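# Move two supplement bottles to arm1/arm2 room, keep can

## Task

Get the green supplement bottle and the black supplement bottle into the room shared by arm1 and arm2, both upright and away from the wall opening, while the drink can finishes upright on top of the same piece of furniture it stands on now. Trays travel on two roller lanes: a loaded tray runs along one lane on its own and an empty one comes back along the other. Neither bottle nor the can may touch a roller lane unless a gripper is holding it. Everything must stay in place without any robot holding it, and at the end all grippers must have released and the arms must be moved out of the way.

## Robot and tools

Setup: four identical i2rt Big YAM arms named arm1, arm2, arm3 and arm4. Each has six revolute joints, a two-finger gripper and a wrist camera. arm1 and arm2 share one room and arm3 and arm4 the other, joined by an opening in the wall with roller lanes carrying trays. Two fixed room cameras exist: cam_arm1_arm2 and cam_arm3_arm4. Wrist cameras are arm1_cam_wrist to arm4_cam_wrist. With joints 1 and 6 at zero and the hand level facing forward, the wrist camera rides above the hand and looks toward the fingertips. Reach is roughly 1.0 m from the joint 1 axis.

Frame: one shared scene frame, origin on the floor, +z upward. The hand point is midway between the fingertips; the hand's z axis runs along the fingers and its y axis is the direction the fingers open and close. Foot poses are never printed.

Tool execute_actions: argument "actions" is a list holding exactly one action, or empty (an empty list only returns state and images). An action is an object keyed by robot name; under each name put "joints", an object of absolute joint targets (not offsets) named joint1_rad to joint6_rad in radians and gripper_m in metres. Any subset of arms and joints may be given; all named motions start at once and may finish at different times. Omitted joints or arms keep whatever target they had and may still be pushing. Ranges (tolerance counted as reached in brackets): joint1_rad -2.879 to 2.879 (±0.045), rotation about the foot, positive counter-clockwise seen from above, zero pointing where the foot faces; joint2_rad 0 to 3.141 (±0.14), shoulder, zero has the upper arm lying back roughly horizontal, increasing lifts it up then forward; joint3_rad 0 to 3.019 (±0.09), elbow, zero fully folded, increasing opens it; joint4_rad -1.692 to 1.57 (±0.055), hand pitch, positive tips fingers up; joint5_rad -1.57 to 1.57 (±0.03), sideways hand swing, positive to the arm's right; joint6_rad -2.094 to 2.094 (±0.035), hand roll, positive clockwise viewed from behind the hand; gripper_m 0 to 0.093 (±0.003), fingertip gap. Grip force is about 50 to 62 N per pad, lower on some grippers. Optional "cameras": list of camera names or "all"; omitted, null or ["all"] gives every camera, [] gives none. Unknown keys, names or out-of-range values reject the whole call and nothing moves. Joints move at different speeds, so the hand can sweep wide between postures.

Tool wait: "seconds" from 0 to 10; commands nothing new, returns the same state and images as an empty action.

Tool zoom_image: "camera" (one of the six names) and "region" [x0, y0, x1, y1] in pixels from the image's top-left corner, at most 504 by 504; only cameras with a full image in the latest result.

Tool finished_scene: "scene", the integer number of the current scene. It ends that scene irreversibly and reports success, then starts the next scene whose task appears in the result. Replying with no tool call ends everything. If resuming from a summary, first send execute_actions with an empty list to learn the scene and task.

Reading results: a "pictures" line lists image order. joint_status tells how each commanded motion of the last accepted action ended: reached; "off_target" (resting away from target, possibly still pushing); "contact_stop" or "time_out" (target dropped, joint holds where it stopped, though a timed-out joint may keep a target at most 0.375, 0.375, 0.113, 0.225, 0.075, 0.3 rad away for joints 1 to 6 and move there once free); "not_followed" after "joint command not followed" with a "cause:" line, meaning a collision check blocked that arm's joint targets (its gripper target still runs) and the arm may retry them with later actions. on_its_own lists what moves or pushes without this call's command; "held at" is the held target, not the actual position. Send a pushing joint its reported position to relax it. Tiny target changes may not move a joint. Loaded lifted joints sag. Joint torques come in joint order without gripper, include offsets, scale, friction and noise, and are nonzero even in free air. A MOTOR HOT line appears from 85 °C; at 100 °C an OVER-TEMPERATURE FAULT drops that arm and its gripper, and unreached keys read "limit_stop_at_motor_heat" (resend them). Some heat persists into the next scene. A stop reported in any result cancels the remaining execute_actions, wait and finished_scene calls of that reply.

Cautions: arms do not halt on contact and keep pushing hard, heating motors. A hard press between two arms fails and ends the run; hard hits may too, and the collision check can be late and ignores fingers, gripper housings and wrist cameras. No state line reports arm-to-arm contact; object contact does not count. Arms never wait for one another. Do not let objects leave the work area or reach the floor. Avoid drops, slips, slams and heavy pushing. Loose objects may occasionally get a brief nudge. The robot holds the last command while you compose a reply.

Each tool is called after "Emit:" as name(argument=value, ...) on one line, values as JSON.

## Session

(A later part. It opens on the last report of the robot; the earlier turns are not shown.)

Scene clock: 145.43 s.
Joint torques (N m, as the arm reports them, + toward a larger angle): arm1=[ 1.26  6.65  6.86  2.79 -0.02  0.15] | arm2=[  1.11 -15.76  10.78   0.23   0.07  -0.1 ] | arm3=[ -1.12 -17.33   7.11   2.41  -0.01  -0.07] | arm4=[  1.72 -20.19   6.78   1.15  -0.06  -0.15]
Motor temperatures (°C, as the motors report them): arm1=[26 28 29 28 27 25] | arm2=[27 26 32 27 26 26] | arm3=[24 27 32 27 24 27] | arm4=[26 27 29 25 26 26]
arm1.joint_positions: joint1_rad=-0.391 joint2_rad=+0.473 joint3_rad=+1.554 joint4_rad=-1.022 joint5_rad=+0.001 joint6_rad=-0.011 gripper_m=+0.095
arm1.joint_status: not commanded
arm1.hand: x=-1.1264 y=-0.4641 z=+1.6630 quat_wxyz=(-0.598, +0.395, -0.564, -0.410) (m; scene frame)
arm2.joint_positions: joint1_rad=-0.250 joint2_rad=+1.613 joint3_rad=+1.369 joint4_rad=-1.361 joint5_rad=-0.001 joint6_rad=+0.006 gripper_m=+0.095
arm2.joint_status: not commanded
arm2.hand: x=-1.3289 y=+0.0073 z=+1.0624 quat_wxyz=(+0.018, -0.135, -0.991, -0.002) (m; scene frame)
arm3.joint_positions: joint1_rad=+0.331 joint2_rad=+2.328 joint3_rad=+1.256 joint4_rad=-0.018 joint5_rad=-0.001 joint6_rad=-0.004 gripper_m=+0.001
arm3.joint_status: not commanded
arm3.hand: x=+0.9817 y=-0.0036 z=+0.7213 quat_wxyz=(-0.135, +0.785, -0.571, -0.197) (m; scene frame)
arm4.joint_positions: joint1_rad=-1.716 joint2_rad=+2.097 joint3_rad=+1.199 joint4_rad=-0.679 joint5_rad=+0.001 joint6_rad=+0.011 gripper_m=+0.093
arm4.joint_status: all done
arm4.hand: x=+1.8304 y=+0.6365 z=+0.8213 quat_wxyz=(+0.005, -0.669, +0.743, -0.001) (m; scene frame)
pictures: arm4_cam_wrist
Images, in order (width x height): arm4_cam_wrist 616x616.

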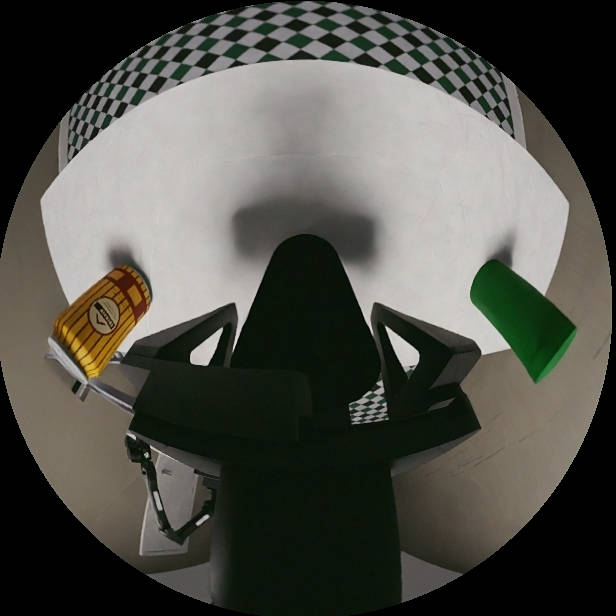

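Emit:
execute_actions(actions=[{"arm4":{"joints":{"gripper_m":0.03}}}], cameras=[])

Emit:
execute_actions(actions=[{"arm4":{"joints":{"joint2_rad":1.74,"joint3_rad":1.32,"joint4_rad":-1.12}}}], cameras=[])

Emit:
execute_actions(actions=[{"arm4":{"joints":{"joint1_rad":0.16,"joint6_rad":0.205}}}], cameras=[])

Emit:
execute_actions(actions=[{"arm4":{"joints":{"joint2_rad":2.115,"joint3_rad":1.69,"joint4_rad":-1.085}}}], cameras=["arm3_cam_wrist","arm4_cam_wrist","cam_arm3_arm4"])

Scene clock: 161.10 s.
Joint torques (N m, as the arm reports them, + toward a larger angle): arm1=[ 1.21  6.71  6.85  2.76 -0.02  0.16] | arm2=[  1.88 -15.81  10.84   0.44   0.07  -0.11] | arm3=[ -0.11 -17.43   6.98   2.34   0.01  -0.07] | arm4=[  1.79 -20.21   6.78   1.13  -0.05  -0.14]
Motor temperatures (°C, as the motors report them): arm1=[26 28 29 28 27 25] | arm2=[27 26 33 27 26 26] | arm3=[24 28 31 27 24 27] | arm4=[26 27 28 25 26 26]
arm1.joint_positions: joint1_rad=-0.391 joint2_rad=+0.473 joint3_rad=+1.554 joint4_rad=-1.022 joint5_rad=+0.001 joint6_rad=-0.011 gripper_m=+0.095
arm1.joint_status: not commanded
arm1.hand: x=-1.1264 y=-0.4641 z=+1.6630 quat_wxyz=(-0.598, +0.395, -0.564, -0.410) (m; scene frame)
arm2.joint_positions: joint1_rad=-0.250 joint2_rad=+1.613 joint3_rad=+1.369 joint4_rad=-1.361 joint5_rad=-0.001 joint6_rad=+0.006 gripper_m=+0.095
arm2.joint_status: not commanded
arm2.hand: x=-1.3289 y=+0.0073 z=+1.0624 quat_wxyz=(+0.018, -0.135, -0.991, -0.002) (m; scene frame)
arm3.joint_positions: joint1_rad=+0.331 joint2_rad=+2.328 joint3_rad=+1.256 joint4_rad=-0.018 joint5_rad=-0.001 joint6_rad=-0.004 gripper_m=+0.001
arm3.joint_status: not commanded
arm3.hand: x=+0.9817 y=-0.0036 z=+0.7213 quat_wxyz=(-0.135, +0.785, -0.571, -0.197) (m; scene frame)
arm4.joint_positions: joint1_rad=-1.716 joint2_rad=+2.097 joint3_rad=+1.199 joint4_rad=-0.679 joint5_rad=+0.001 joint6_rad=+0.011 gripper_m=+0.058
arm4.joint_status: gripper_m off_target (ended at +0.058, target +0.030)
arm4.hand: x=+1.8304 y=+0.6366 z=+0.8213 quat_wxyz=(+0.005, -0.669, +0.743, +0.000) (m; scene frame)
pictures: none
No camera images: the call's "cameras" was empty. Leave "cameras" out to get every camera's image.

Scene clock: 162.53 s.
Joint torques (N m, as the arm reports them, + toward a larger angle): arm1=[ 1.09  6.69  6.82  2.82 -0.04  0.16] | arm2=[  1.88 -16.88  10.78   0.46   0.03  -0.11] | arm3=[  0.12 -17.83   7.02   2.25   0.05  -0.05] | arm4=[  1.76 -18.58   9.64   0.31  -0.06  -0.14]
Motor temperatures (°C, as the motors report them): arm1=[26 28 29 28 27 25] | arm2=[27 26 33 27 26 26] | arm3=[24 28 31 27 24 27] | arm4=[26 27 28 25 26 26]
arm1.joint_positions: joint1_rad=-0.391 joint2_rad=+0.473 joint3_rad=+1.554 joint4_rad=-1.022 joint5_rad=+0.001 joint6_rad=-0.011 gripper_m=+0.095
arm1.joint_status: not commanded
arm1.hand: x=-1.1264 y=-0.4641 z=+1.6630 quat_wxyz=(-0.598, +0.395, -0.564, -0.410) (m; scene frame)
arm2.joint_positions: joint1_rad=-0.250 joint2_rad=+1.613 joint3_rad=+1.369 joint4_rad=-1.361 joint5_rad=-0.001 joint6_rad=+0.006 gripper_m=+0.095
arm2.joint_status: not commanded
arm2.hand: x=-1.3289 y=+0.0073 z=+1.0624 quat_wxyz=(+0.018, -0.135, -0.991, -0.002) (m; scene frame)
arm3.joint_positions: joint1_rad=+0.331 joint2_rad=+2.328 joint3_rad=+1.256 joint4_rad=-0.018 joint5_rad=-0.001 joint6_rad=-0.004 gripper_m=+0.001
arm3.joint_status: not commanded
arm3.hand: x=+0.9817 y=-0.0036 z=+0.7213 quat_wxyz=(-0.135, +0.785, -0.571, -0.197) (m; scene frame)
arm4.joint_positions: joint1_rad=-1.716 joint2_rad=+1.762 joint3_rad=+1.292 joint4_rad=-1.111 joint5_rad=+0.001 joint6_rad=+0.011 gripper_m=+0.058
arm4.joint_status: all done
arm4.hand: x=+1.8281 y=+0.6253 z=+1.0123 quat_wxyz=(+0.003, -0.669, +0.743, -0.002) (m; scene frame)
pictures: none
No camera images: the call's "cameras" was empty. Leave "cameras" out to get every camera's image.

Scene clock: 164.50 s.
Joint torques (N m, as the arm reports them, + toward a larger angle): arm1=[ 1.01  6.92  6.83  2.78 -0.03  0.16] | arm2=[  2.07 -16.11  10.85   0.49   0.05  -0.12] | arm3=[ -0.14 -17.71   7.11   2.19   0.03  -0.03] | arm4=[  0.31 -18.34   9.62   0.25   0.1    0.09]
Motor temperatures (°C, as the motors report them): arm1=[26 28 29 28 27 25] | arm2=[27 26 33 27 26 26] | arm3=[24 28 31 27 24 27] | arm4=[26 27 28 25 26 26]
arm1.joint_positions: joint1_rad=-0.391 joint2_rad=+0.473 joint3_rad=+1.554 joint4_rad=-1.022 joint5_rad=+0.001 joint6_rad=-0.011 gripper_m=+0.095
arm1.joint_status: not commanded
arm1.hand: x=-1.1264 y=-0.4641 z=+1.6630 quat_wxyz=(-0.598, +0.395, -0.564, -0.410) (m; scene frame)
arm2.joint_positions: joint1_rad=-0.250 joint2_rad=+1.613 joint3_rad=+1.369 joint4_rad=-1.361 joint5_rad=-0.001 joint6_rad=+0.006 gripper_m=+0.095
arm2.joint_status: not commanded
arm2.hand: x=-1.3289 y=+0.0073 z=+1.0624 quat_wxyz=(+0.018, -0.135, -0.991, -0.002) (m; scene frame)
arm3.joint_positions: joint1_rad=+0.331 joint2_rad=+2.328 joint3_rad=+1.256 joint4_rad=-0.018 joint5_rad=-0.001 joint6_rad=-0.004 gripper_m=+0.001
arm3.joint_status: not commanded
arm3.hand: x=+0.9817 y=-0.0036 z=+0.7213 quat_wxyz=(-0.135, +0.785, -0.571, -0.197) (m; scene frame)
arm4.joint_positions: joint1_rad=+0.169 joint2_rad=+1.762 joint3_rad=+1.292 joint4_rad=-1.111 joint5_rad=-0.002 joint6_rad=+0.194 gripper_m=+0.058
arm4.joint_status: all done
arm4.hand: x=+1.2947 y=+0.0203 z=+1.0008 quat_wxyz=(+0.006, -1.000, -0.013, -0.009) (m; scene frame)
pictures: none
No camera images: the call's "cameras" was empty. Leave "cameras" out to get every camera's image.

Scene clock: 165.83 s.
Joint torques (N m, as the arm reports them, + toward a larger angle): arm1=[ 1.19  6.75  6.87  2.79 -0.03  0.16] | arm2=[  1.1  -16.2   10.89   0.42   0.    -0.1 ] | arm3=[ -0.08 -17.19   7.09   2.44   0.04  -0.08] | arm4=[ -0.07 -25.07  11.41   0.66   0.11   0.09]
Motor temperatures (°C, as the motors report them): arm1=[26 28 29 28 27 25] | arm2=[27 26 33 27 26 26] | arm3=[24 28 31 27 24 27] | arm4=[26 27 29 25 26 26]
arm1.joint_positions: joint1_rad=-0.391 joint2_rad=+0.473 joint3_rad=+1.554 joint4_rad=-1.022 joint5_rad=+0.001 joint6_rad=-0.011 gripper_m=+0.095
arm1.joint_status: not commanded
arm1.hand: x=-1.1264 y=-0.4641 z=+1.6630 quat_wxyz=(-0.598, +0.395, -0.564, -0.410) (m; scene frame)
arm2.joint_positions: joint1_rad=-0.250 joint2_rad=+1.613 joint3_rad=+1.369 joint4_rad=-1.361 joint5_rad=-0.001 joint6_rad=+0.006 gripper_m=+0.095
arm2.joint_status: not commanded
arm2.hand: x=-1.3289 y=+0.0073 z=+1.0624 quat_wxyz=(+0.018, -0.135, -0.991, -0.002) (m; scene frame)
arm3.joint_positions: joint1_rad=+0.331 joint2_rad=+2.328 joint3_rad=+1.256 joint4_rad=-0.018 joint5_rad=-0.001 joint6_rad=-0.004 gripper_m=+0.001
arm3.joint_status: not commanded
arm3.hand: x=+0.9817 y=-0.0036 z=+0.7213 quat_wxyz=(-0.135, +0.785, -0.571, -0.197) (m; scene frame)
arm4.joint_positions: joint1_rad=+0.169 joint2_rad=+2.154 joint3_rad=+1.631 joint4_rad=-1.088 joint5_rad=-0.002 joint6_rad=+0.194 gripper_m=+0.058
arm4.joint_status: all done
arm4.hand: x=+1.1888 y=-0.0024 z=+0.9017 quat_wxyz=(+0.010, -1.000, -0.013, -0.024) (m; scene frame)
pictures: arm3_cam_wrist, arm4_cam_wrist, cam_arm3_arm4
Images, in order (width x height): arm3_cam_wrist 616x616, arm4_cam_wrist 616x616, cam_arm3_arm4 672x504.

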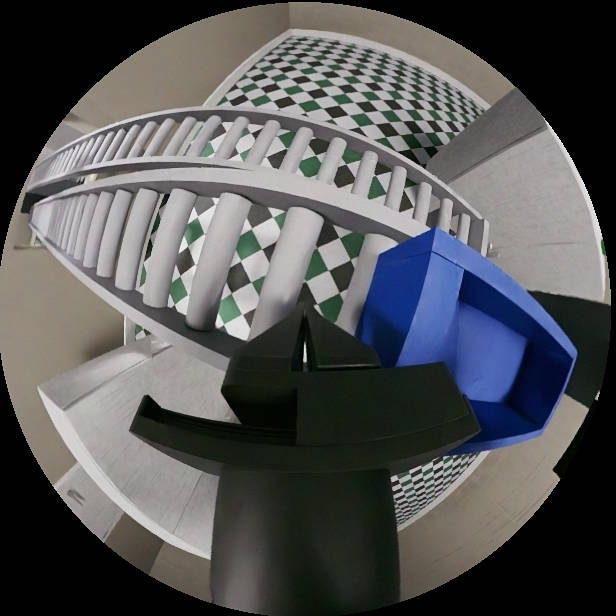

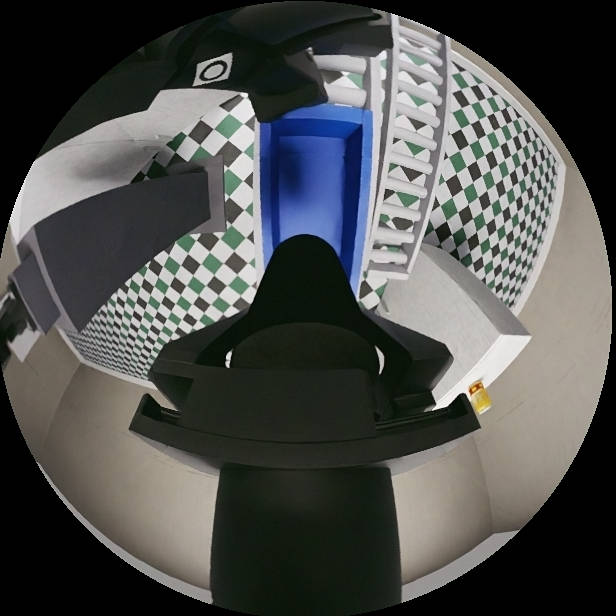

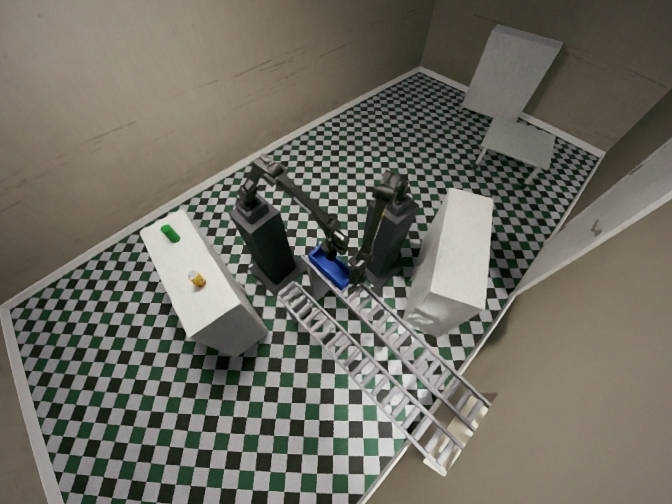

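Emit:
execute_actions(actions=[{"arm4":{"joints":{"joint1_rad":0.14,"joint2_rad":2.26,"joint4_rad":-0.88}}}], cameras=["arm3_cam_wrist","arm4_cam_wrist"])

Scene clock: 173.07 s.
Joint torques (N m, as the arm reports them, + toward a larger angle): arm1=[ 1.03  6.81  6.8   2.79 -0.03  0.17] | arm2=[  1.04 -17.35  10.84   0.41   0.1   -0.12] | arm3=[ -0.19 -17.36   7.2    2.34   0.06  -0.08] | arm4=[ -0.08 -26.97   9.79   1.19   0.1    0.1 ]
Motor temperatures (°C, as the motors report them): arm1=[26 28 29 28 27 25] | arm2=[27 26 33 27 26 26] | arm3=[24 28 31 27 24 27] | arm4=[26 28 30 25 26 26]
arm1.joint_positions: joint1_rad=-0.391 joint2_rad=+0.473 joint3_rad=+1.554 joint4_rad=-1.022 joint5_rad=+0.001 joint6_rad=-0.011 gripper_m=+0.095
arm1.joint_status: not commanded
arm1.hand: x=-1.1264 y=-0.4641 z=+1.6630 quat_wxyz=(-0.598, +0.395, -0.564, -0.410) (m; scene frame)
arm2.joint_positions: joint1_rad=-0.250 joint2_rad=+1.613 joint3_rad=+1.369 joint4_rad=-1.361 joint5_rad=-0.001 joint6_rad=+0.006 gripper_m=+0.095
arm2.joint_status: not commanded
arm2.hand: x=-1.3289 y=+0.0073 z=+1.0624 quat_wxyz=(+0.018, -0.135, -0.991, -0.002) (m; scene frame)
arm3.joint_positions: joint1_rad=+0.331 joint2_rad=+2.328 joint3_rad=+1.256 joint4_rad=-0.018 joint5_rad=-0.001 joint6_rad=-0.004 gripper_m=+0.001
arm3.joint_status: not commanded
arm3.hand: x=+0.9817 y=-0.0036 z=+0.7213 quat_wxyz=(-0.135, +0.785, -0.571, -0.197) (m; scene frame)
arm4.joint_positions: joint1_rad=+0.147 joint2_rad=+2.301 joint3_rad=+1.648 joint4_rad=-0.893 joint5_rad=-0.002 joint6_rad=+0.194 gripper_m=+0.058
arm4.joint_status: all done
arm4.hand: x=+1.1603 y=+0.0060 z=+0.8190 quat_wxyz=(+0.003, -1.000, -0.003, +0.009) (m; scene frame)
pictures: arm3_cam_wrist, arm4_cam_wrist
Images, in order (width x height): arm3_cam_wrist 616x616, arm4_cam_wrist 616x616.

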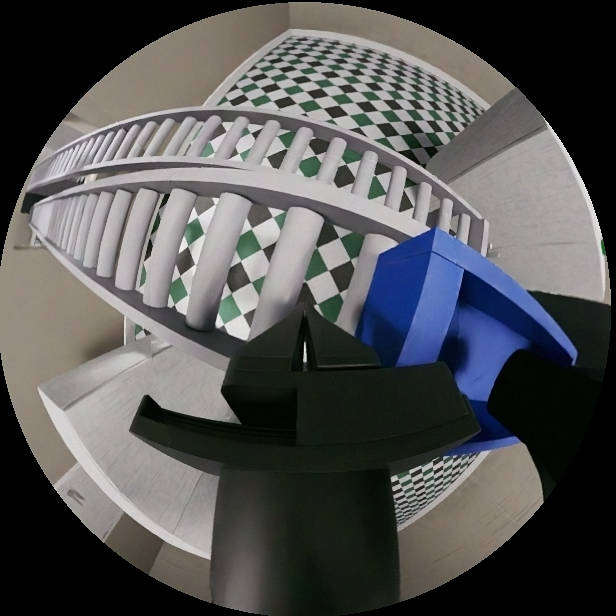

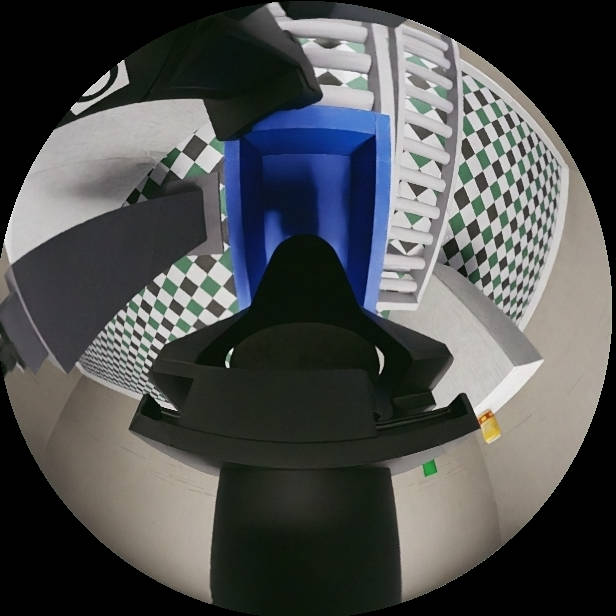

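Emit:
execute_actions(actions=[{"arm4":{"joints":{"joint2_rad":2.33,"joint4_rad":-0.835}}}], cameras=["arm3_cam_wrist","arm4_cam_wrist"])

Scene clock: 175.80 s.
Joint torques (N m, as the arm reports them, + toward a larger angle): arm1=[ 1.1   6.91  6.88  2.78 -0.02  0.17] | arm2=[  0.84 -16.58  10.8    0.37   0.04  -0.07] | arm3=[ -0.68 -16.53   7.06   2.18  -0.02  -0.07] | arm4=[  0.03 -25.39   9.58   1.12   0.11   0.09]
Motor temperatures (°C, as the motors report them): arm1=[26 28 29 28 27 25] | arm2=[27 26 33 27 26 26] | arm3=[24 28 31 27 24 27] | arm4=[26 28 30 25 26 26]
arm1.joint_positions: joint1_rad=-0.391 joint2_rad=+0.473 joint3_rad=+1.554 joint4_rad=-1.022 joint5_rad=+0.001 joint6_rad=-0.011 gripper_m=+0.095
arm1.joint_status: not commanded
arm1.hand: x=-1.1264 y=-0.4641 z=+1.6630 quat_wxyz=(-0.598, +0.395, -0.564, -0.410) (m; scene frame)
arm2.joint_positions: joint1_rad=-0.250 joint2_rad=+1.613 joint3_rad=+1.369 joint4_rad=-1.361 joint5_rad=-0.001 joint6_rad=+0.006 gripper_m=+0.095
arm2.joint_status: not commanded
arm2.hand: x=-1.3289 y=+0.0073 z=+1.0624 quat_wxyz=(+0.018, -0.135, -0.991, -0.002) (m; scene frame)
arm3.joint_positions: joint1_rad=+0.331 joint2_rad=+2.328 joint3_rad=+1.256 joint4_rad=-0.018 joint5_rad=-0.001 joint6_rad=-0.004 gripper_m=+0.001
arm3.joint_status: not commanded
arm3.hand: x=+0.9817 y=-0.0036 z=+0.7213 quat_wxyz=(-0.135, +0.785, -0.571, -0.197) (m; scene frame)
arm4.joint_positions: joint1_rad=+0.147 joint2_rad=+2.353 joint3_rad=+1.648 joint4_rad=-0.847 joint5_rad=-0.002 joint6_rad=+0.194 gripper_m=+0.058
arm4.joint_status: all done
arm4.hand: x=+1.1628 y=+0.0069 z=+0.7870 quat_wxyz=(+0.003, -1.000, -0.003, +0.005) (m; scene frame)
pictures: arm3_cam_wrist, arm4_cam_wrist
Images, in order (width x height): arm3_cam_wrist 616x616, arm4_cam_wrist 616x616.

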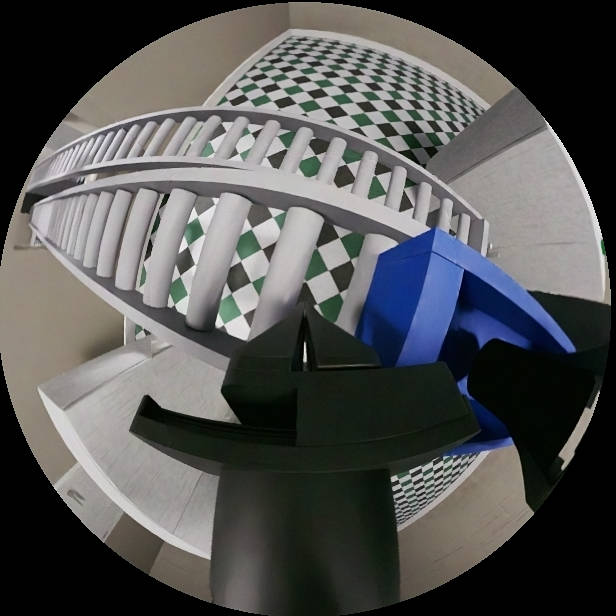

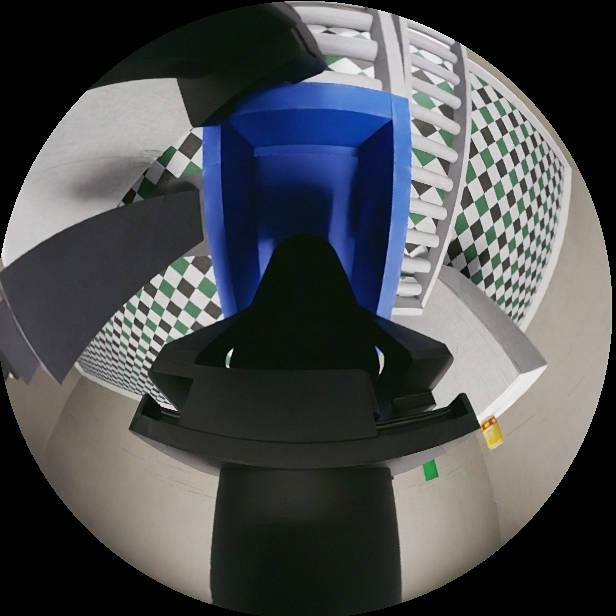

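Emit:
execute_actions(actions=[{"arm4":{"joints":{"joint2_rad":2.375,"joint4_rad":-0.795}}}], cameras=["arm3_cam_wrist","arm4_cam_wrist"])

Scene clock: 180.87 s.
Joint torques (N m, as the arm reports them, + toward a larger angle): arm1=[ 1.17  6.55  6.9   2.81 -0.01  0.15] | arm2=[  1.19 -16.68  10.81   0.23   0.05  -0.11] | arm3=[  0.02 -17.21   6.98   2.43  -0.01  -0.05] | arm4=[  0.03 -25.14   9.31   1.17   0.11   0.09]
Motor temperatures (°C, as the motors report them): arm1=[26 28 30 28 27 25] | arm2=[27 26 33 27 26 26] | arm3=[24 28 31 27 24 27] | arm4=[26 28 30 25 26 26]
arm1.joint_positions: joint1_rad=-0.391 joint2_rad=+0.473 joint3_rad=+1.554 joint4_rad=-1.022 joint5_rad=+0.001 joint6_rad=-0.011 gripper_m=+0.095
arm1.joint_status: not commanded
arm1.hand: x=-1.1264 y=-0.4641 z=+1.6630 quat_wxyz=(-0.598, +0.395, -0.564, -0.410) (m; scene frame)
arm2.joint_positions: joint1_rad=-0.250 joint2_rad=+1.613 joint3_rad=+1.369 joint4_rad=-1.361 joint5_rad=-0.001 joint6_rad=+0.006 gripper_m=+0.095
arm2.joint_status: not commanded
arm2.hand: x=-1.3289 y=+0.0073 z=+1.0624 quat_wxyz=(+0.018, -0.135, -0.991, -0.002) (m; scene frame)
arm3.joint_positions: joint1_rad=+0.331 joint2_rad=+2.328 joint3_rad=+1.256 joint4_rad=-0.018 joint5_rad=-0.001 joint6_rad=-0.004 gripper_m=+0.001
arm3.joint_status: not commanded
arm3.hand: x=+0.9817 y=-0.0036 z=+0.7213 quat_wxyz=(-0.135, +0.785, -0.571, -0.197) (m; scene frame)
arm4.joint_positions: joint1_rad=+0.147 joint2_rad=+2.394 joint3_rad=+1.648 joint4_rad=-0.807 joint5_rad=-0.002 joint6_rad=+0.194 gripper_m=+0.058
arm4.joint_status: all done
arm4.hand: x=+1.1648 y=+0.0075 z=+0.7624 quat_wxyz=(+0.004, -1.000, -0.003, +0.005) (m; scene frame)
pictures: arm3_cam_wrist, arm4_cam_wrist
Images, in order (width x height): arm3_cam_wrist 616x616, arm4_cam_wrist 616x616.

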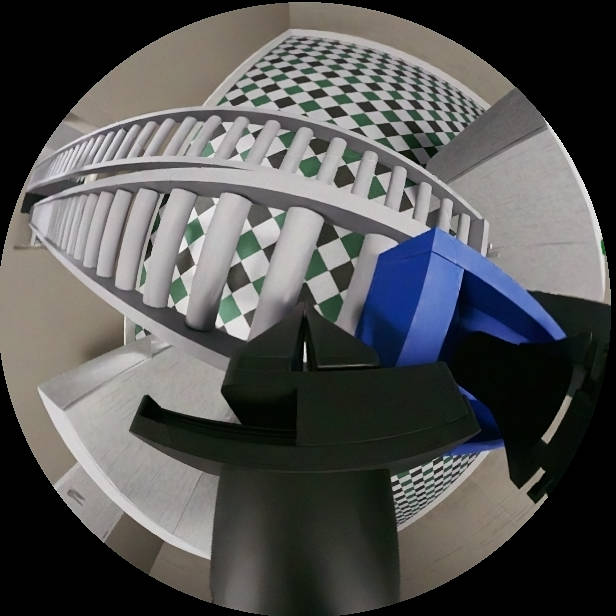

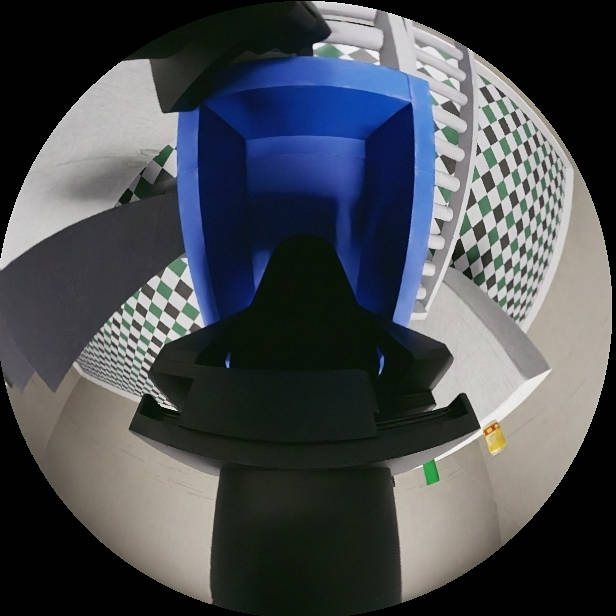

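Emit:
execute_actions(actions=[{"arm4":{"joints":{"gripper_m":0.072}}}], cameras=["arm4_cam_wrist"])

Emit:
execute_actions(actions=[{"arm4":{"joints":{"joint2_rad":2.2,"joint3_rad":1.66,"joint4_rad":-1.0}}}], cameras=["arm4_cam_wrist"])

Scene clock: 184.87 s.
Joint torques (N m, as the arm reports them, + toward a larger angle): arm1=[ 1.3   6.85  6.88  2.77 -0.03  0.17] | arm2=[  1.52 -16.29  10.83   0.5    0.04  -0.09] | arm3=[ -1.61 -17.38   6.99   2.24   0.03  -0.08] | arm4=[  0.05 -25.     9.26   1.17   0.1    0.09]
Motor temperatures (°C, as the motors report them): arm1=[26 28 30 28 27 25] | arm2=[27 26 33 27 26 26] | arm3=[24 28 31 27 24 27] | arm4=[26 28 30 25 26 26]
arm1.joint_positions: joint1_rad=-0.391 joint2_rad=+0.473 joint3_rad=+1.554 joint4_rad=-1.022 joint5_rad=+0.001 joint6_rad=-0.011 gripper_m=+0.095
arm1.joint_status: not commanded
arm1.hand: x=-1.1264 y=-0.4641 z=+1.6630 quat_wxyz=(-0.598, +0.395, -0.564, -0.410) (m; scene frame)
arm2.joint_positions: joint1_rad=-0.250 joint2_rad=+1.613 joint3_rad=+1.369 joint4_rad=-1.361 joint5_rad=-0.001 joint6_rad=+0.006 gripper_m=+0.095
arm2.joint_status: not commanded
arm2.hand: x=-1.3289 y=+0.0073 z=+1.0624 quat_wxyz=(+0.018, -0.135, -0.991, -0.002) (m; scene frame)
arm3.joint_positions: joint1_rad=+0.331 joint2_rad=+2.328 joint3_rad=+1.256 joint4_rad=-0.018 joint5_rad=-0.001 joint6_rad=-0.004 gripper_m=+0.001
arm3.joint_status: not commanded
arm3.hand: x=+0.9817 y=-0.0036 z=+0.7213 quat_wxyz=(-0.135, +0.785, -0.571, -0.197) (m; scene frame)
arm4.joint_positions: joint1_rad=+0.147 joint2_rad=+2.394 joint3_rad=+1.648 joint4_rad=-0.807 joint5_rad=-0.002 joint6_rad=+0.194 gripper_m=+0.072
arm4.joint_status: all done
arm4.hand: x=+1.1647 y=+0.0075 z=+0.7624 quat_wxyz=(+0.004, -1.000, -0.002, +0.005) (m; scene frame)
pictures: arm4_cam_wrist
Images, in order (width x height): arm4_cam_wrist 616x616.

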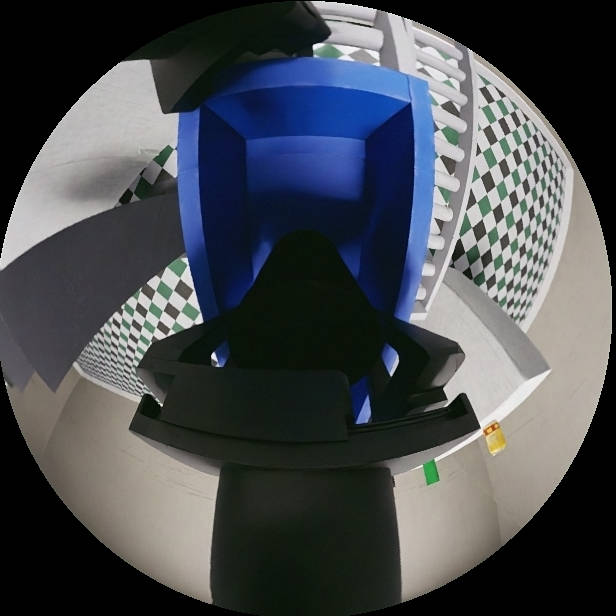

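Scene clock: 186.17 s.
Joint torques (N m, as the arm reports them, + toward a larger angle): arm1=[ 1.16  6.52  6.88  2.8  -0.04  0.19] | arm2=[  1.47 -16.2   10.58   0.38   0.04  -0.15] | arm3=[ -0.19 -17.15   7.03   2.39   0.    -0.03] | arm4=[ -0.03 -22.89   8.29   0.29   0.11   0.1 ]
Motor temperatures (°C, as the motors report them): arm1=[26 28 30 28 27 25] | arm2=[27 26 33 27 26 26] | arm3=[24 28 31 27 24 27] | arm4=[26 28 29 25 26 26]
arm1.joint_positions: joint1_rad=-0.391 joint2_rad=+0.473 joint3_rad=+1.554 joint4_rad=-1.022 joint5_rad=+0.001 joint6_rad=-0.011 gripper_m=+0.095
arm1.joint_status: not commanded
arm1.hand: x=-1.1264 y=-0.4641 z=+1.6630 quat_wxyz=(-0.598, +0.395, -0.564, -0.410) (m; scene frame)
arm2.joint_positions: joint1_rad=-0.250 joint2_rad=+1.613 joint3_rad=+1.369 joint4_rad=-1.361 joint5_rad=-0.001 joint6_rad=+0.006 gripper_m=+0.095
arm2.joint_status: not commanded
arm2.hand: x=-1.3289 y=+0.0073 z=+1.0624 quat_wxyz=(+0.018, -0.135, -0.991, -0.002) (m; scene frame)
arm3.joint_positions: joint1_rad=+0.331 joint2_rad=+2.328 joint3_rad=+1.256 joint4_rad=-0.018 joint5_rad=-0.001 joint6_rad=-0.004 gripper_m=+0.001
arm3.joint_status: not commanded
arm3.hand: x=+0.9817 y=-0.0036 z=+0.7213 quat_wxyz=(-0.135, +0.785, -0.571, -0.197) (m; scene frame)
arm4.joint_positions: joint1_rad=+0.147 joint2_rad=+2.205 joint3_rad=+1.645 joint4_rad=-0.991 joint5_rad=-0.002 joint6_rad=+0.194 gripper_m=+0.072
arm4.joint_status: all done
arm4.hand: x=+1.1652 y=+0.0064 z=+0.8756 quat_wxyz=(+0.003, -1.000, -0.002, +0.006) (m; scene frame)
pictures: arm4_cam_wrist
Images, in order (width x height): arm4_cam_wrist 616x616.

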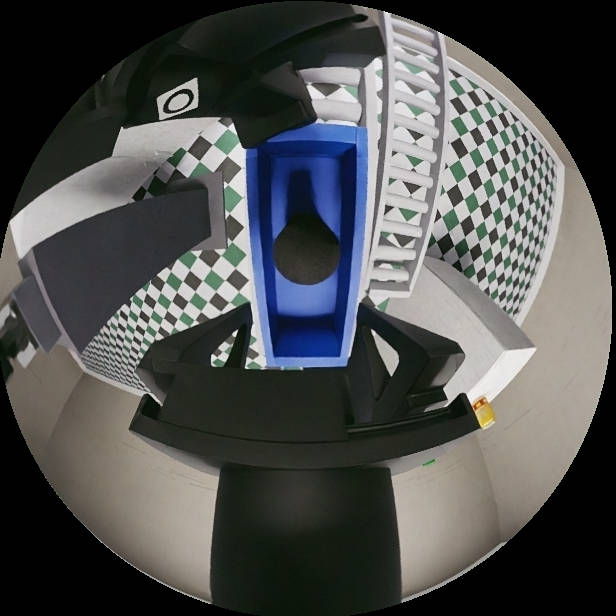

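Emit:
execute_actions(actions=[{"arm4":{"joints":{"joint2_rad":1.9,"joint3_rad":1.455,"joint4_rad":-1.095,"gripper_m":0.093}}}], cameras=[])

Emit:
execute_actions(actions=[{"arm4":{"joints":{"joint1_rad":-2.115,"joint6_rad":0}}}], cameras=["arm4_cam_wrist"])

Scene clock: 193.70 s.
Joint torques (N m, as the arm reports them, + toward a larger angle): arm1=[ 1.13  6.71  6.88  2.73 -0.03  0.16] | arm2=[  1.79 -15.67  10.99   0.49   0.04  -0.12] | arm3=[  0.63 -17.8    6.94   2.33  -0.02  -0.03] | arm4=[  0.08 -18.85   8.49   0.51   0.1    0.09]
Motor temperatures (°C, as the motors report them): arm1=[26 28 30 28 27 25] | arm2=[27 27 33 27 26 26] | arm3=[24 28 31 27 24 27] | arm4=[26 28 29 25 26 26]
arm1.joint_positions: joint1_rad=-0.391 joint2_rad=+0.473 joint3_rad=+1.554 joint4_rad=-1.022 joint5_rad=+0.001 joint6_rad=-0.011 gripper_m=+0.095
arm1.joint_status: not commanded
arm1.hand: x=-1.1264 y=-0.4641 z=+1.6630 quat_wxyz=(-0.598, +0.395, -0.564, -0.410) (m; scene frame)
arm2.joint_positions: joint1_rad=-0.250 joint2_rad=+1.613 joint3_rad=+1.369 joint4_rad=-1.361 joint5_rad=-0.001 joint6_rad=+0.006 gripper_m=+0.095
arm2.joint_status: not commanded
arm2.hand: x=-1.3289 y=+0.0073 z=+1.0624 quat_wxyz=(+0.018, -0.135, -0.991, -0.002) (m; scene frame)
arm3.joint_positions: joint1_rad=+0.331 joint2_rad=+2.328 joint3_rad=+1.256 joint4_rad=-0.018 joint5_rad=-0.001 joint6_rad=-0.004 gripper_m=+0.001
arm3.joint_status: not commanded
arm3.hand: x=+0.9817 y=-0.0036 z=+0.7213 quat_wxyz=(-0.135, +0.785, -0.571, -0.197) (m; scene frame)
arm4.joint_positions: joint1_rad=+0.147 joint2_rad=+1.904 joint3_rad=+1.444 joint4_rad=-1.090 joint5_rad=-0.002 joint6_rad=+0.194 gripper_m=+0.093
arm4.joint_status: all done
arm4.hand: x=+1.2350 y=+0.0193 z=+0.9808 quat_wxyz=(+0.003, -1.000, -0.002, +0.006) (m; scene frame)
pictures: none
No camera images: the call's "cameras" was empty. Leave "cameras" out to get every camera's image.

Scene clock: 195.90 s.
Joint torques (N m, as the arm reports them, + toward a larger angle): arm1=[ 1.12  6.75  6.89  2.76 -0.03  0.17] | arm2=[  1.18 -16.1   10.72   0.33  -0.01  -0.06] | arm3=[ -0.41 -17.69   7.07   2.36  -0.02  -0.1 ] | arm4=[  1.87 -19.37   8.57   0.52  -0.04  -0.16]
Motor temperatures (°C, as the motors report them): arm1=[26 28 30 28 27 25] | arm2=[27 27 33 27 26 26] | arm3=[24 28 31 27 24 27] | arm4=[26 28 29 25 26 26]
arm1.joint_positions: joint1_rad=-0.391 joint2_rad=+0.473 joint3_rad=+1.554 joint4_rad=-1.022 joint5_rad=+0.001 joint6_rad=-0.011 gripper_m=+0.095
arm1.joint_status: not commanded
arm1.hand: x=-1.1264 y=-0.4641 z=+1.6630 quat_wxyz=(-0.598, +0.395, -0.564, -0.410) (m; scene frame)
arm2.joint_positions: joint1_rad=-0.250 joint2_rad=+1.613 joint3_rad=+1.369 joint4_rad=-1.361 joint5_rad=-0.001 joint6_rad=+0.006 gripper_m=+0.095
arm2.joint_status: not commanded
arm2.hand: x=-1.3289 y=+0.0073 z=+1.0624 quat_wxyz=(+0.018, -0.135, -0.991, -0.002) (m; scene frame)
arm3.joint_positions: joint1_rad=+0.331 joint2_rad=+2.328 joint3_rad=+1.256 joint4_rad=-0.018 joint5_rad=-0.001 joint6_rad=-0.004 gripper_m=+0.001
arm3.joint_status: not commanded
arm3.hand: x=+0.9817 y=-0.0036 z=+0.7213 quat_wxyz=(-0.135, +0.785, -0.571, -0.197) (m; scene frame)
arm4.joint_positions: joint1_rad=-2.126 joint2_rad=+1.907 joint3_rad=+1.444 joint4_rad=-1.090 joint5_rad=+0.001 joint6_rad=+0.011 gripper_m=+0.093
arm4.joint_status: all done
arm4.hand: x=+2.0504 y=+0.6169 z=+0.9927 quat_wxyz=(+0.014, -0.504, +0.864, +0.008) (m; scene frame)
pictures: arm4_cam_wrist
Images, in order (width x height): arm4_cam_wrist 616x616.

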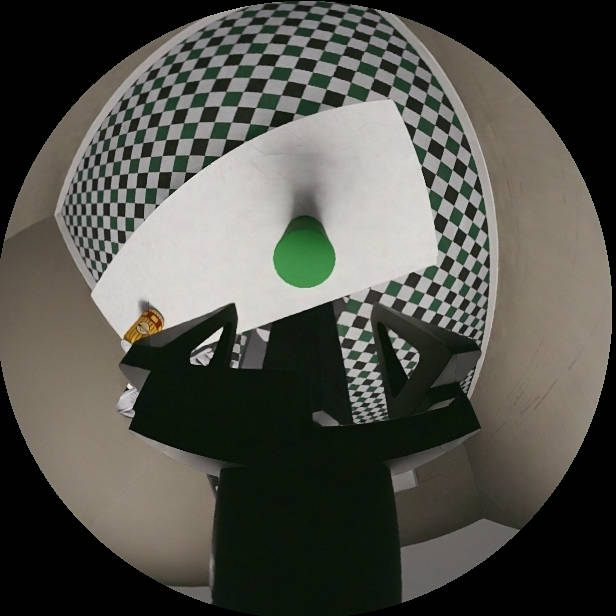

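Emit:
execute_actions(actions=[{"arm4":{"joints":{"joint2_rad":2.135,"joint3_rad":1.42,"joint4_rad":-0.825}}}], cameras=["arm4_cam_wrist"])

Emit:
execute_actions(actions=[{"arm4":{"joints":{"gripper_m":0.03}}}], cameras=["arm4_cam_wrist"])

Scene clock: 201.43 s.
Joint torques (N m, as the arm reports them, + toward a larger angle): arm1=[ 1.32  6.68  6.88  2.77 -0.02  0.18] | arm2=[  1.1  -16.58  10.83   0.34   0.01  -0.1 ] | arm3=[ -0.6  -16.84   7.25   2.41   0.04  -0.07] | arm4=[  1.7  -21.95   7.79   1.18  -0.02  -0.15]
Motor temperatures (°C, as the motors report them): arm1=[26 28 30 28 27 25] | arm2=[27 27 33 27 26 26] | arm3=[24 28 32 27 24 27] | arm4=[26 28 29 25 26 26]
arm1.joint_positions: joint1_rad=-0.391 joint2_rad=+0.473 joint3_rad=+1.554 joint4_rad=-1.022 joint5_rad=+0.001 joint6_rad=-0.011 gripper_m=+0.095
arm1.joint_status: not commanded
arm1.hand: x=-1.1264 y=-0.4641 z=+1.6630 quat_wxyz=(-0.598, +0.395, -0.564, -0.410) (m; scene frame)
arm2.joint_positions: joint1_rad=-0.250 joint2_rad=+1.613 joint3_rad=+1.369 joint4_rad=-1.361 joint5_rad=-0.001 joint6_rad=+0.006 gripper_m=+0.095
arm2.joint_status: not commanded
arm2.hand: x=-1.3289 y=+0.0073 z=+1.0624 quat_wxyz=(+0.018, -0.135, -0.991, -0.002) (m; scene frame)
arm3.joint_positions: joint1_rad=+0.331 joint2_rad=+2.328 joint3_rad=+1.256 joint4_rad=-0.018 joint5_rad=-0.001 joint6_rad=-0.004 gripper_m=+0.001
arm3.joint_status: not commanded
arm3.hand: x=+0.9817 y=-0.0036 z=+0.7213 quat_wxyz=(-0.135, +0.785, -0.571, -0.197) (m; scene frame)
arm4.joint_positions: joint1_rad=-2.126 joint2_rad=+2.152 joint3_rad=+1.403 joint4_rad=-0.837 joint5_rad=+0.000 joint6_rad=+0.011 gripper_m=+0.093
arm4.joint_status: all done
arm4.hand: x=+2.0539 y=+0.6234 z=+0.8473 quat_wxyz=(+0.000, -0.504, +0.864, -0.001) (m; scene frame)
pictures: arm4_cam_wrist
Images, in order (width x height): arm4_cam_wrist 616x616.

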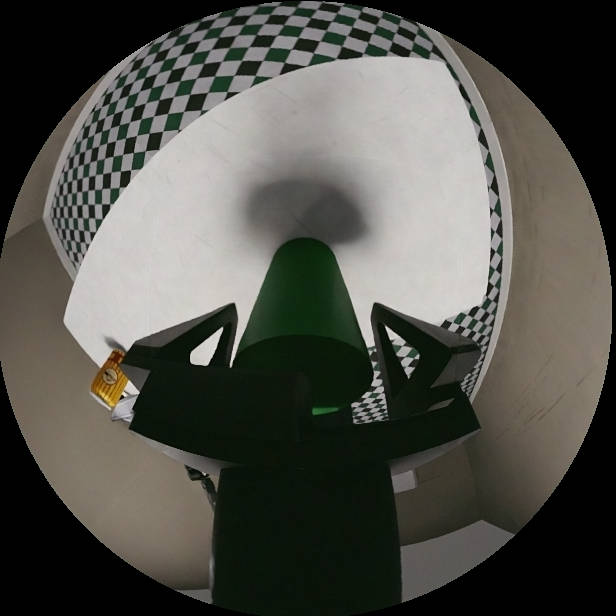

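Scene clock: 202.07 s.
Joint torques (N m, as the arm reports them, + toward a larger angle): arm1=[ 1.3   6.62  6.87  2.74 -0.03  0.15] | arm2=[  1.72 -15.75  10.79   0.39   0.07  -0.12] | arm3=[  0.05 -16.59   7.2    2.26   0.04  -0.03] | arm4=[  1.86 -21.86   7.72   1.13  -0.01  -0.14]
Motor temperatures (°C, as the motors report them): arm1=[26 28 30 28 27 25] | arm2=[27 27 33 27 26 26] | arm3=[24 28 32 27 24 27] | arm4=[26 28 29 25 26 26]
arm1.joint_positions: joint1_rad=-0.391 joint2_rad=+0.473 joint3_rad=+1.554 joint4_rad=-1.022 joint5_rad=+0.001 joint6_rad=-0.011 gripper_m=+0.095
arm1.joint_status: not commanded
arm1.hand: x=-1.1264 y=-0.4641 z=+1.6630 quat_wxyz=(-0.598, +0.395, -0.564, -0.410) (m; scene frame)
arm2.joint_positions: joint1_rad=-0.250 joint2_rad=+1.613 joint3_rad=+1.369 joint4_rad=-1.361 joint5_rad=-0.001 joint6_rad=+0.006 gripper_m=+0.095
arm2.joint_status: not commanded
arm2.hand: x=-1.3289 y=+0.0073 z=+1.0624 quat_wxyz=(+0.018, -0.135, -0.991, -0.002) (m; scene frame)
arm3.joint_positions: joint1_rad=+0.331 joint2_rad=+2.328 joint3_rad=+1.256 joint4_rad=-0.018 joint5_rad=-0.001 joint6_rad=-0.004 gripper_m=+0.001
arm3.joint_status: not commanded
arm3.hand: x=+0.9817 y=-0.0036 z=+0.7213 quat_wxyz=(-0.135, +0.785, -0.571, -0.197) (m; scene frame)
arm4.joint_positions: joint1_rad=-2.126 joint2_rad=+2.152 joint3_rad=+1.403 joint4_rad=-0.837 joint5_rad=+0.000 joint6_rad=+0.010 gripper_m=+0.065
arm4.joint_status: gripper_m off_target (ended at +0.065, target +0.030)
arm4.hand: x=+2.0540 y=+0.6236 z=+0.8472 quat_wxyz=(+0.000, -0.504, +0.863, +0.000) (m; scene frame)
pictures: arm4_cam_wrist
Images, in order (width x height): arm4_cam_wrist 616x616.

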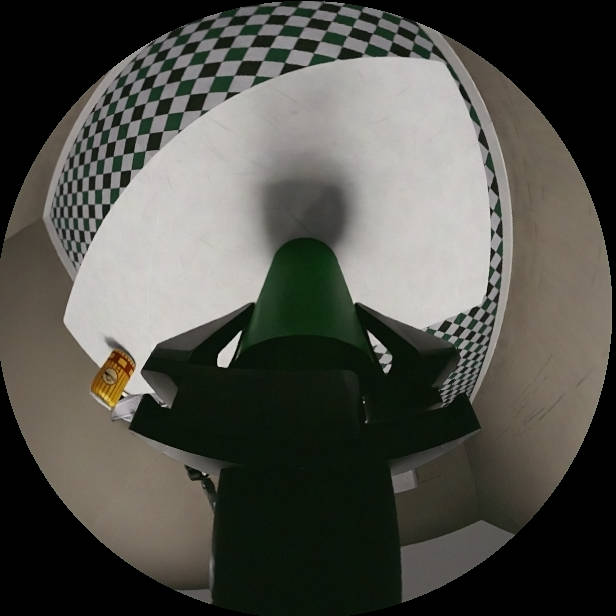

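Emit:
execute_actions(actions=[{"arm4":{"joints":{"joint2_rad":1.75,"joint3_rad":1.48,"joint4_rad":-1.24}}}], cameras=[])

Emit:
execute_actions(actions=[{"arm4":{"joints":{"joint1_rad":0.159,"joint6_rad":0.225}}}], cameras=[])

Emit:
execute_actions(actions=[{"arm4":{"joints":{"joint2_rad":1.97,"joint3_rad":1.395,"joint4_rad":-0.9}}}], cameras=["arm4_cam_wrist","cam_arm3_arm4"])

Scene clock: 211.30 s.
Joint torques (N m, as the arm reports them, + toward a larger angle): arm1=[ 1.22  6.77  6.84  2.89 -0.03  0.16] | arm2=[  1.96 -16.77  10.88   0.4    0.09  -0.07] | arm3=[ -0.25 -17.19   6.93   2.28   0.07  -0.03] | arm4=[  1.87 -19.58  10.45   0.29  -0.01  -0.14]
Motor temperatures (°C, as the motors report them): arm1=[26 28 30 28 27 25] | arm2=[27 27 33 27 26 26] | arm3=[24 28 32 27 24 27] | arm4=[26 28 29 25 26 26]
arm1.joint_positions: joint1_rad=-0.391 joint2_rad=+0.473 joint3_rad=+1.554 joint4_rad=-1.022 joint5_rad=+0.001 joint6_rad=-0.011 gripper_m=+0.095
arm1.joint_status: not commanded
arm1.hand: x=-1.1264 y=-0.4641 z=+1.6630 quat_wxyz=(-0.598, +0.395, -0.564, -0.410) (m; scene frame)
arm2.joint_positions: joint1_rad=-0.250 joint2_rad=+1.613 joint3_rad=+1.369 joint4_rad=-1.361 joint5_rad=-0.001 joint6_rad=+0.006 gripper_m=+0.095
arm2.joint_status: not commanded
arm2.hand: x=-1.3289 y=+0.0073 z=+1.0624 quat_wxyz=(+0.018, -0.135, -0.991, -0.002) (m; scene frame)
arm3.joint_positions: joint1_rad=+0.331 joint2_rad=+2.328 joint3_rad=+1.256 joint4_rad=-0.018 joint5_rad=-0.001 joint6_rad=-0.004 gripper_m=+0.001
arm3.joint_status: not commanded
arm3.hand: x=+0.9817 y=-0.0036 z=+0.7213 quat_wxyz=(-0.135, +0.785, -0.571, -0.197) (m; scene frame)
arm4.joint_positions: joint1_rad=-2.126 joint2_rad=+1.781 joint3_rad=+1.449 joint4_rad=-1.231 joint5_rad=+0.000 joint6_rad=+0.010 gripper_m=+0.065
arm4.joint_status: all done
arm4.hand: x=+2.0369 y=+0.5929 z=+1.0597 quat_wxyz=(+0.010, -0.504, +0.863, +0.006) (m; scene frame)
pictures: none
No camera images: the call's "cameras" was empty. Leave "cameras" out to get every camera's image.

Scene clock: 213.50 s.
Joint torques (N m, as the arm reports them, + toward a larger angle): arm1=[1.09 6.74 6.78 2.82 0.   0.16] | arm2=[  1.18 -16.5   10.63   0.53   0.08  -0.09] | arm3=[ -0.72 -17.29   7.     2.22   0.03  -0.05] | arm4=[ -0.71 -20.01  10.23   0.26   0.12   0.09]
Motor temperatures (°C, as the motors report them): arm1=[26 28 30 28 27 25] | arm2=[27 27 33 27 26 26] | arm3=[24 28 32 27 24 27] | arm4=[26 28 29 25 26 26]
arm1.joint_positions: joint1_rad=-0.391 joint2_rad=+0.473 joint3_rad=+1.554 joint4_rad=-1.022 joint5_rad=+0.001 joint6_rad=-0.011 gripper_m=+0.095
arm1.joint_status: not commanded
arm1.hand: x=-1.1264 y=-0.4641 z=+1.6630 quat_wxyz=(-0.598, +0.395, -0.564, -0.410) (m; scene frame)
arm2.joint_positions: joint1_rad=-0.250 joint2_rad=+1.613 joint3_rad=+1.369 joint4_rad=-1.361 joint5_rad=-0.001 joint6_rad=+0.006 gripper_m=+0.095
arm2.joint_status: not commanded
arm2.hand: x=-1.3289 y=+0.0073 z=+1.0624 quat_wxyz=(+0.018, -0.135, -0.991, -0.002) (m; scene frame)
arm3.joint_positions: joint1_rad=+0.331 joint2_rad=+2.328 joint3_rad=+1.256 joint4_rad=-0.018 joint5_rad=-0.001 joint6_rad=-0.004 gripper_m=+0.001
arm3.joint_status: not commanded
arm3.hand: x=+0.9817 y=-0.0036 z=+0.7213 quat_wxyz=(-0.135, +0.785, -0.571, -0.197) (m; scene frame)
arm4.joint_positions: joint1_rad=+0.170 joint2_rad=+1.781 joint3_rad=+1.449 joint4_rad=-1.231 joint5_rad=-0.002 joint6_rad=+0.214 gripper_m=+0.065
arm4.joint_status: all done
arm4.hand: x=+1.2633 y=+0.0121 z=+1.0466 quat_wxyz=(+0.004, -1.000, -0.004, +0.000) (m; scene frame)
pictures: none
No camera images: the call's "cameras" was empty. Leave "cameras" out to get every camera's image.

Scene clock: 214.83 s.
Joint torques (N m, as the arm reports them, + toward a larger angle): arm1=[ 1.16  6.63  6.9   2.76 -0.02  0.17] | arm2=[  0.99 -16.33  10.66   0.49   0.1   -0.17] | arm3=[ -0.59 -17.27   6.96   2.22   0.03  -0.1 ] | arm4=[ -0.29 -22.08   8.94   1.18   0.12   0.09]
Motor temperatures (°C, as the motors report them): arm1=[26 28 30 28 27 25] | arm2=[27 27 33 27 26 26] | arm3=[24 28 32 27 24 27] | arm4=[26 28 29 25 26 26]
arm1.joint_positions: joint1_rad=-0.391 joint2_rad=+0.473 joint3_rad=+1.554 joint4_rad=-1.022 joint5_rad=+0.001 joint6_rad=-0.011 gripper_m=+0.095
arm1.joint_status: not commanded
arm1.hand: x=-1.1264 y=-0.4641 z=+1.6630 quat_wxyz=(-0.598, +0.395, -0.564, -0.410) (m; scene frame)
arm2.joint_positions: joint1_rad=-0.250 joint2_rad=+1.613 joint3_rad=+1.369 joint4_rad=-1.361 joint5_rad=-0.001 joint6_rad=+0.006 gripper_m=+0.095
arm2.joint_status: not commanded
arm2.hand: x=-1.3289 y=+0.0073 z=+1.0624 quat_wxyz=(+0.018, -0.135, -0.991, -0.002) (m; scene frame)
arm3.joint_positions: joint1_rad=+0.331 joint2_rad=+2.328 joint3_rad=+1.256 joint4_rad=-0.018 joint5_rad=-0.001 joint6_rad=-0.004 gripper_m=+0.001
arm3.joint_status: not commanded
arm3.hand: x=+0.9817 y=-0.0036 z=+0.7213 quat_wxyz=(-0.135, +0.785, -0.571, -0.197) (m; scene frame)
arm4.joint_positions: joint1_rad=+0.170 joint2_rad=+2.002 joint3_rad=+1.365 joint4_rad=-0.912 joint5_rad=-0.002 joint6_rad=+0.214 gripper_m=+0.065
arm4.joint_status: all done
arm4.hand: x=+1.2413 y=+0.0087 z=+0.9028 quat_wxyz=(+0.003, -1.000, -0.004, +0.006) (m; scene frame)
pictures: arm4_cam_wrist, cam_arm3_arm4
Images, in order (width x height): arm4_cam_wrist 616x616, cam_arm3_arm4 672x504.

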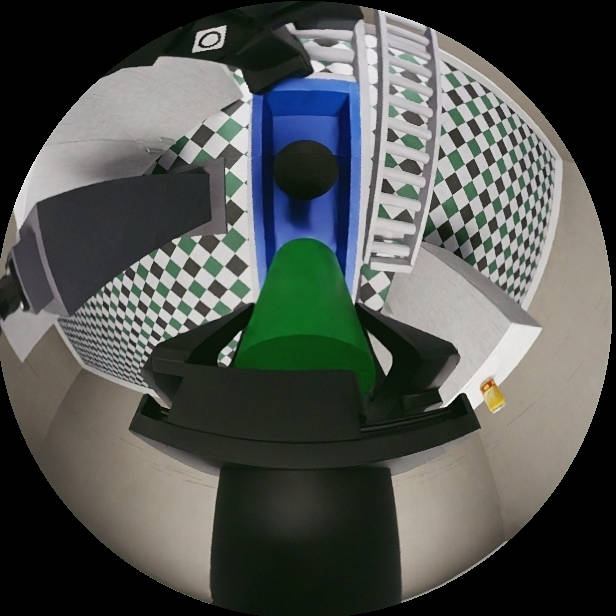

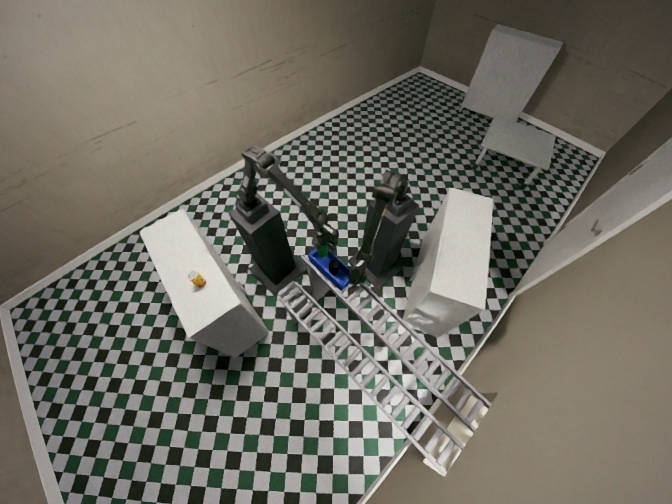

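Emit:
execute_actions(actions=[{"arm4":{"joints":{"joint2_rad":2.165,"joint3_rad":1.37,"joint4_rad":-0.69}}}], cameras=["arm4_cam_wrist","arm3_cam_wrist"])

Scene clock: 218.00 s.
Joint torques (N m, as the arm reports them, + toward a larger angle): arm1=[ 0.97  6.73  6.79  2.76 -0.03  0.15] | arm2=[  2.3  -16.45  10.8    0.49   0.03  -0.12] | arm3=[ -0.22 -16.5    7.07   2.46   0.04  -0.09] | arm4=[ -0.18 -23.69   6.9    1.16   0.07   0.09]
Motor temperatures (°C, as the motors report them): arm1=[26 28 30 28 27 25] | arm2=[27 27 33 27 26 26] | arm3=[24 28 32 27 24 27] | arm4=[26 28 29 25 26 26]
arm1.joint_positions: joint1_rad=-0.391 joint2_rad=+0.473 joint3_rad=+1.554 joint4_rad=-1.022 joint5_rad=+0.001 joint6_rad=-0.011 gripper_m=+0.095
arm1.joint_status: not commanded
arm1.hand: x=-1.1264 y=-0.4641 z=+1.6630 quat_wxyz=(-0.598, +0.395, -0.564, -0.410) (m; scene frame)
arm2.joint_positions: joint1_rad=-0.250 joint2_rad=+1.613 joint3_rad=+1.369 joint4_rad=-1.361 joint5_rad=-0.001 joint6_rad=+0.006 gripper_m=+0.095
arm2.joint_status: not commanded
arm2.hand: x=-1.3289 y=+0.0073 z=+1.0624 quat_wxyz=(+0.018, -0.135, -0.991, -0.002) (m; scene frame)
arm3.joint_positions: joint1_rad=+0.331 joint2_rad=+2.328 joint3_rad=+1.256 joint4_rad=-0.018 joint5_rad=-0.001 joint6_rad=-0.004 gripper_m=+0.001
arm3.joint_status: not commanded
arm3.hand: x=+0.9816 y=-0.0036 z=+0.7213 quat_wxyz=(-0.134, +0.785, -0.571, -0.197) (m; scene frame)
arm4.joint_positions: joint1_rad=+0.170 joint2_rad=+2.206 joint3_rad=+1.355 joint4_rad=-0.702 joint5_rad=-0.001 joint6_rad=+0.215 gripper_m=+0.065
arm4.joint_status: all done
arm4.hand: x=+1.2388 y=+0.0096 z=+0.7919 quat_wxyz=(+0.004, -1.000, -0.003, +0.005) (m; scene frame)
pictures: arm3_cam_wrist, arm4_cam_wrist
Images, in order (width x height): arm3_cam_wrist 616x616, arm4_cam_wrist 616x616.

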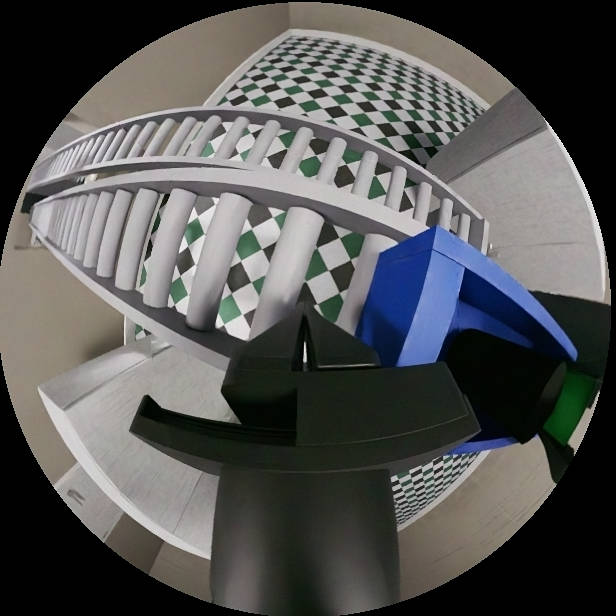

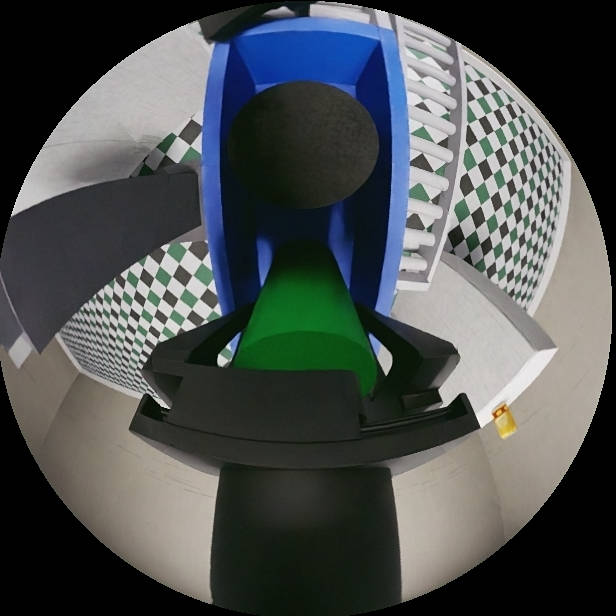

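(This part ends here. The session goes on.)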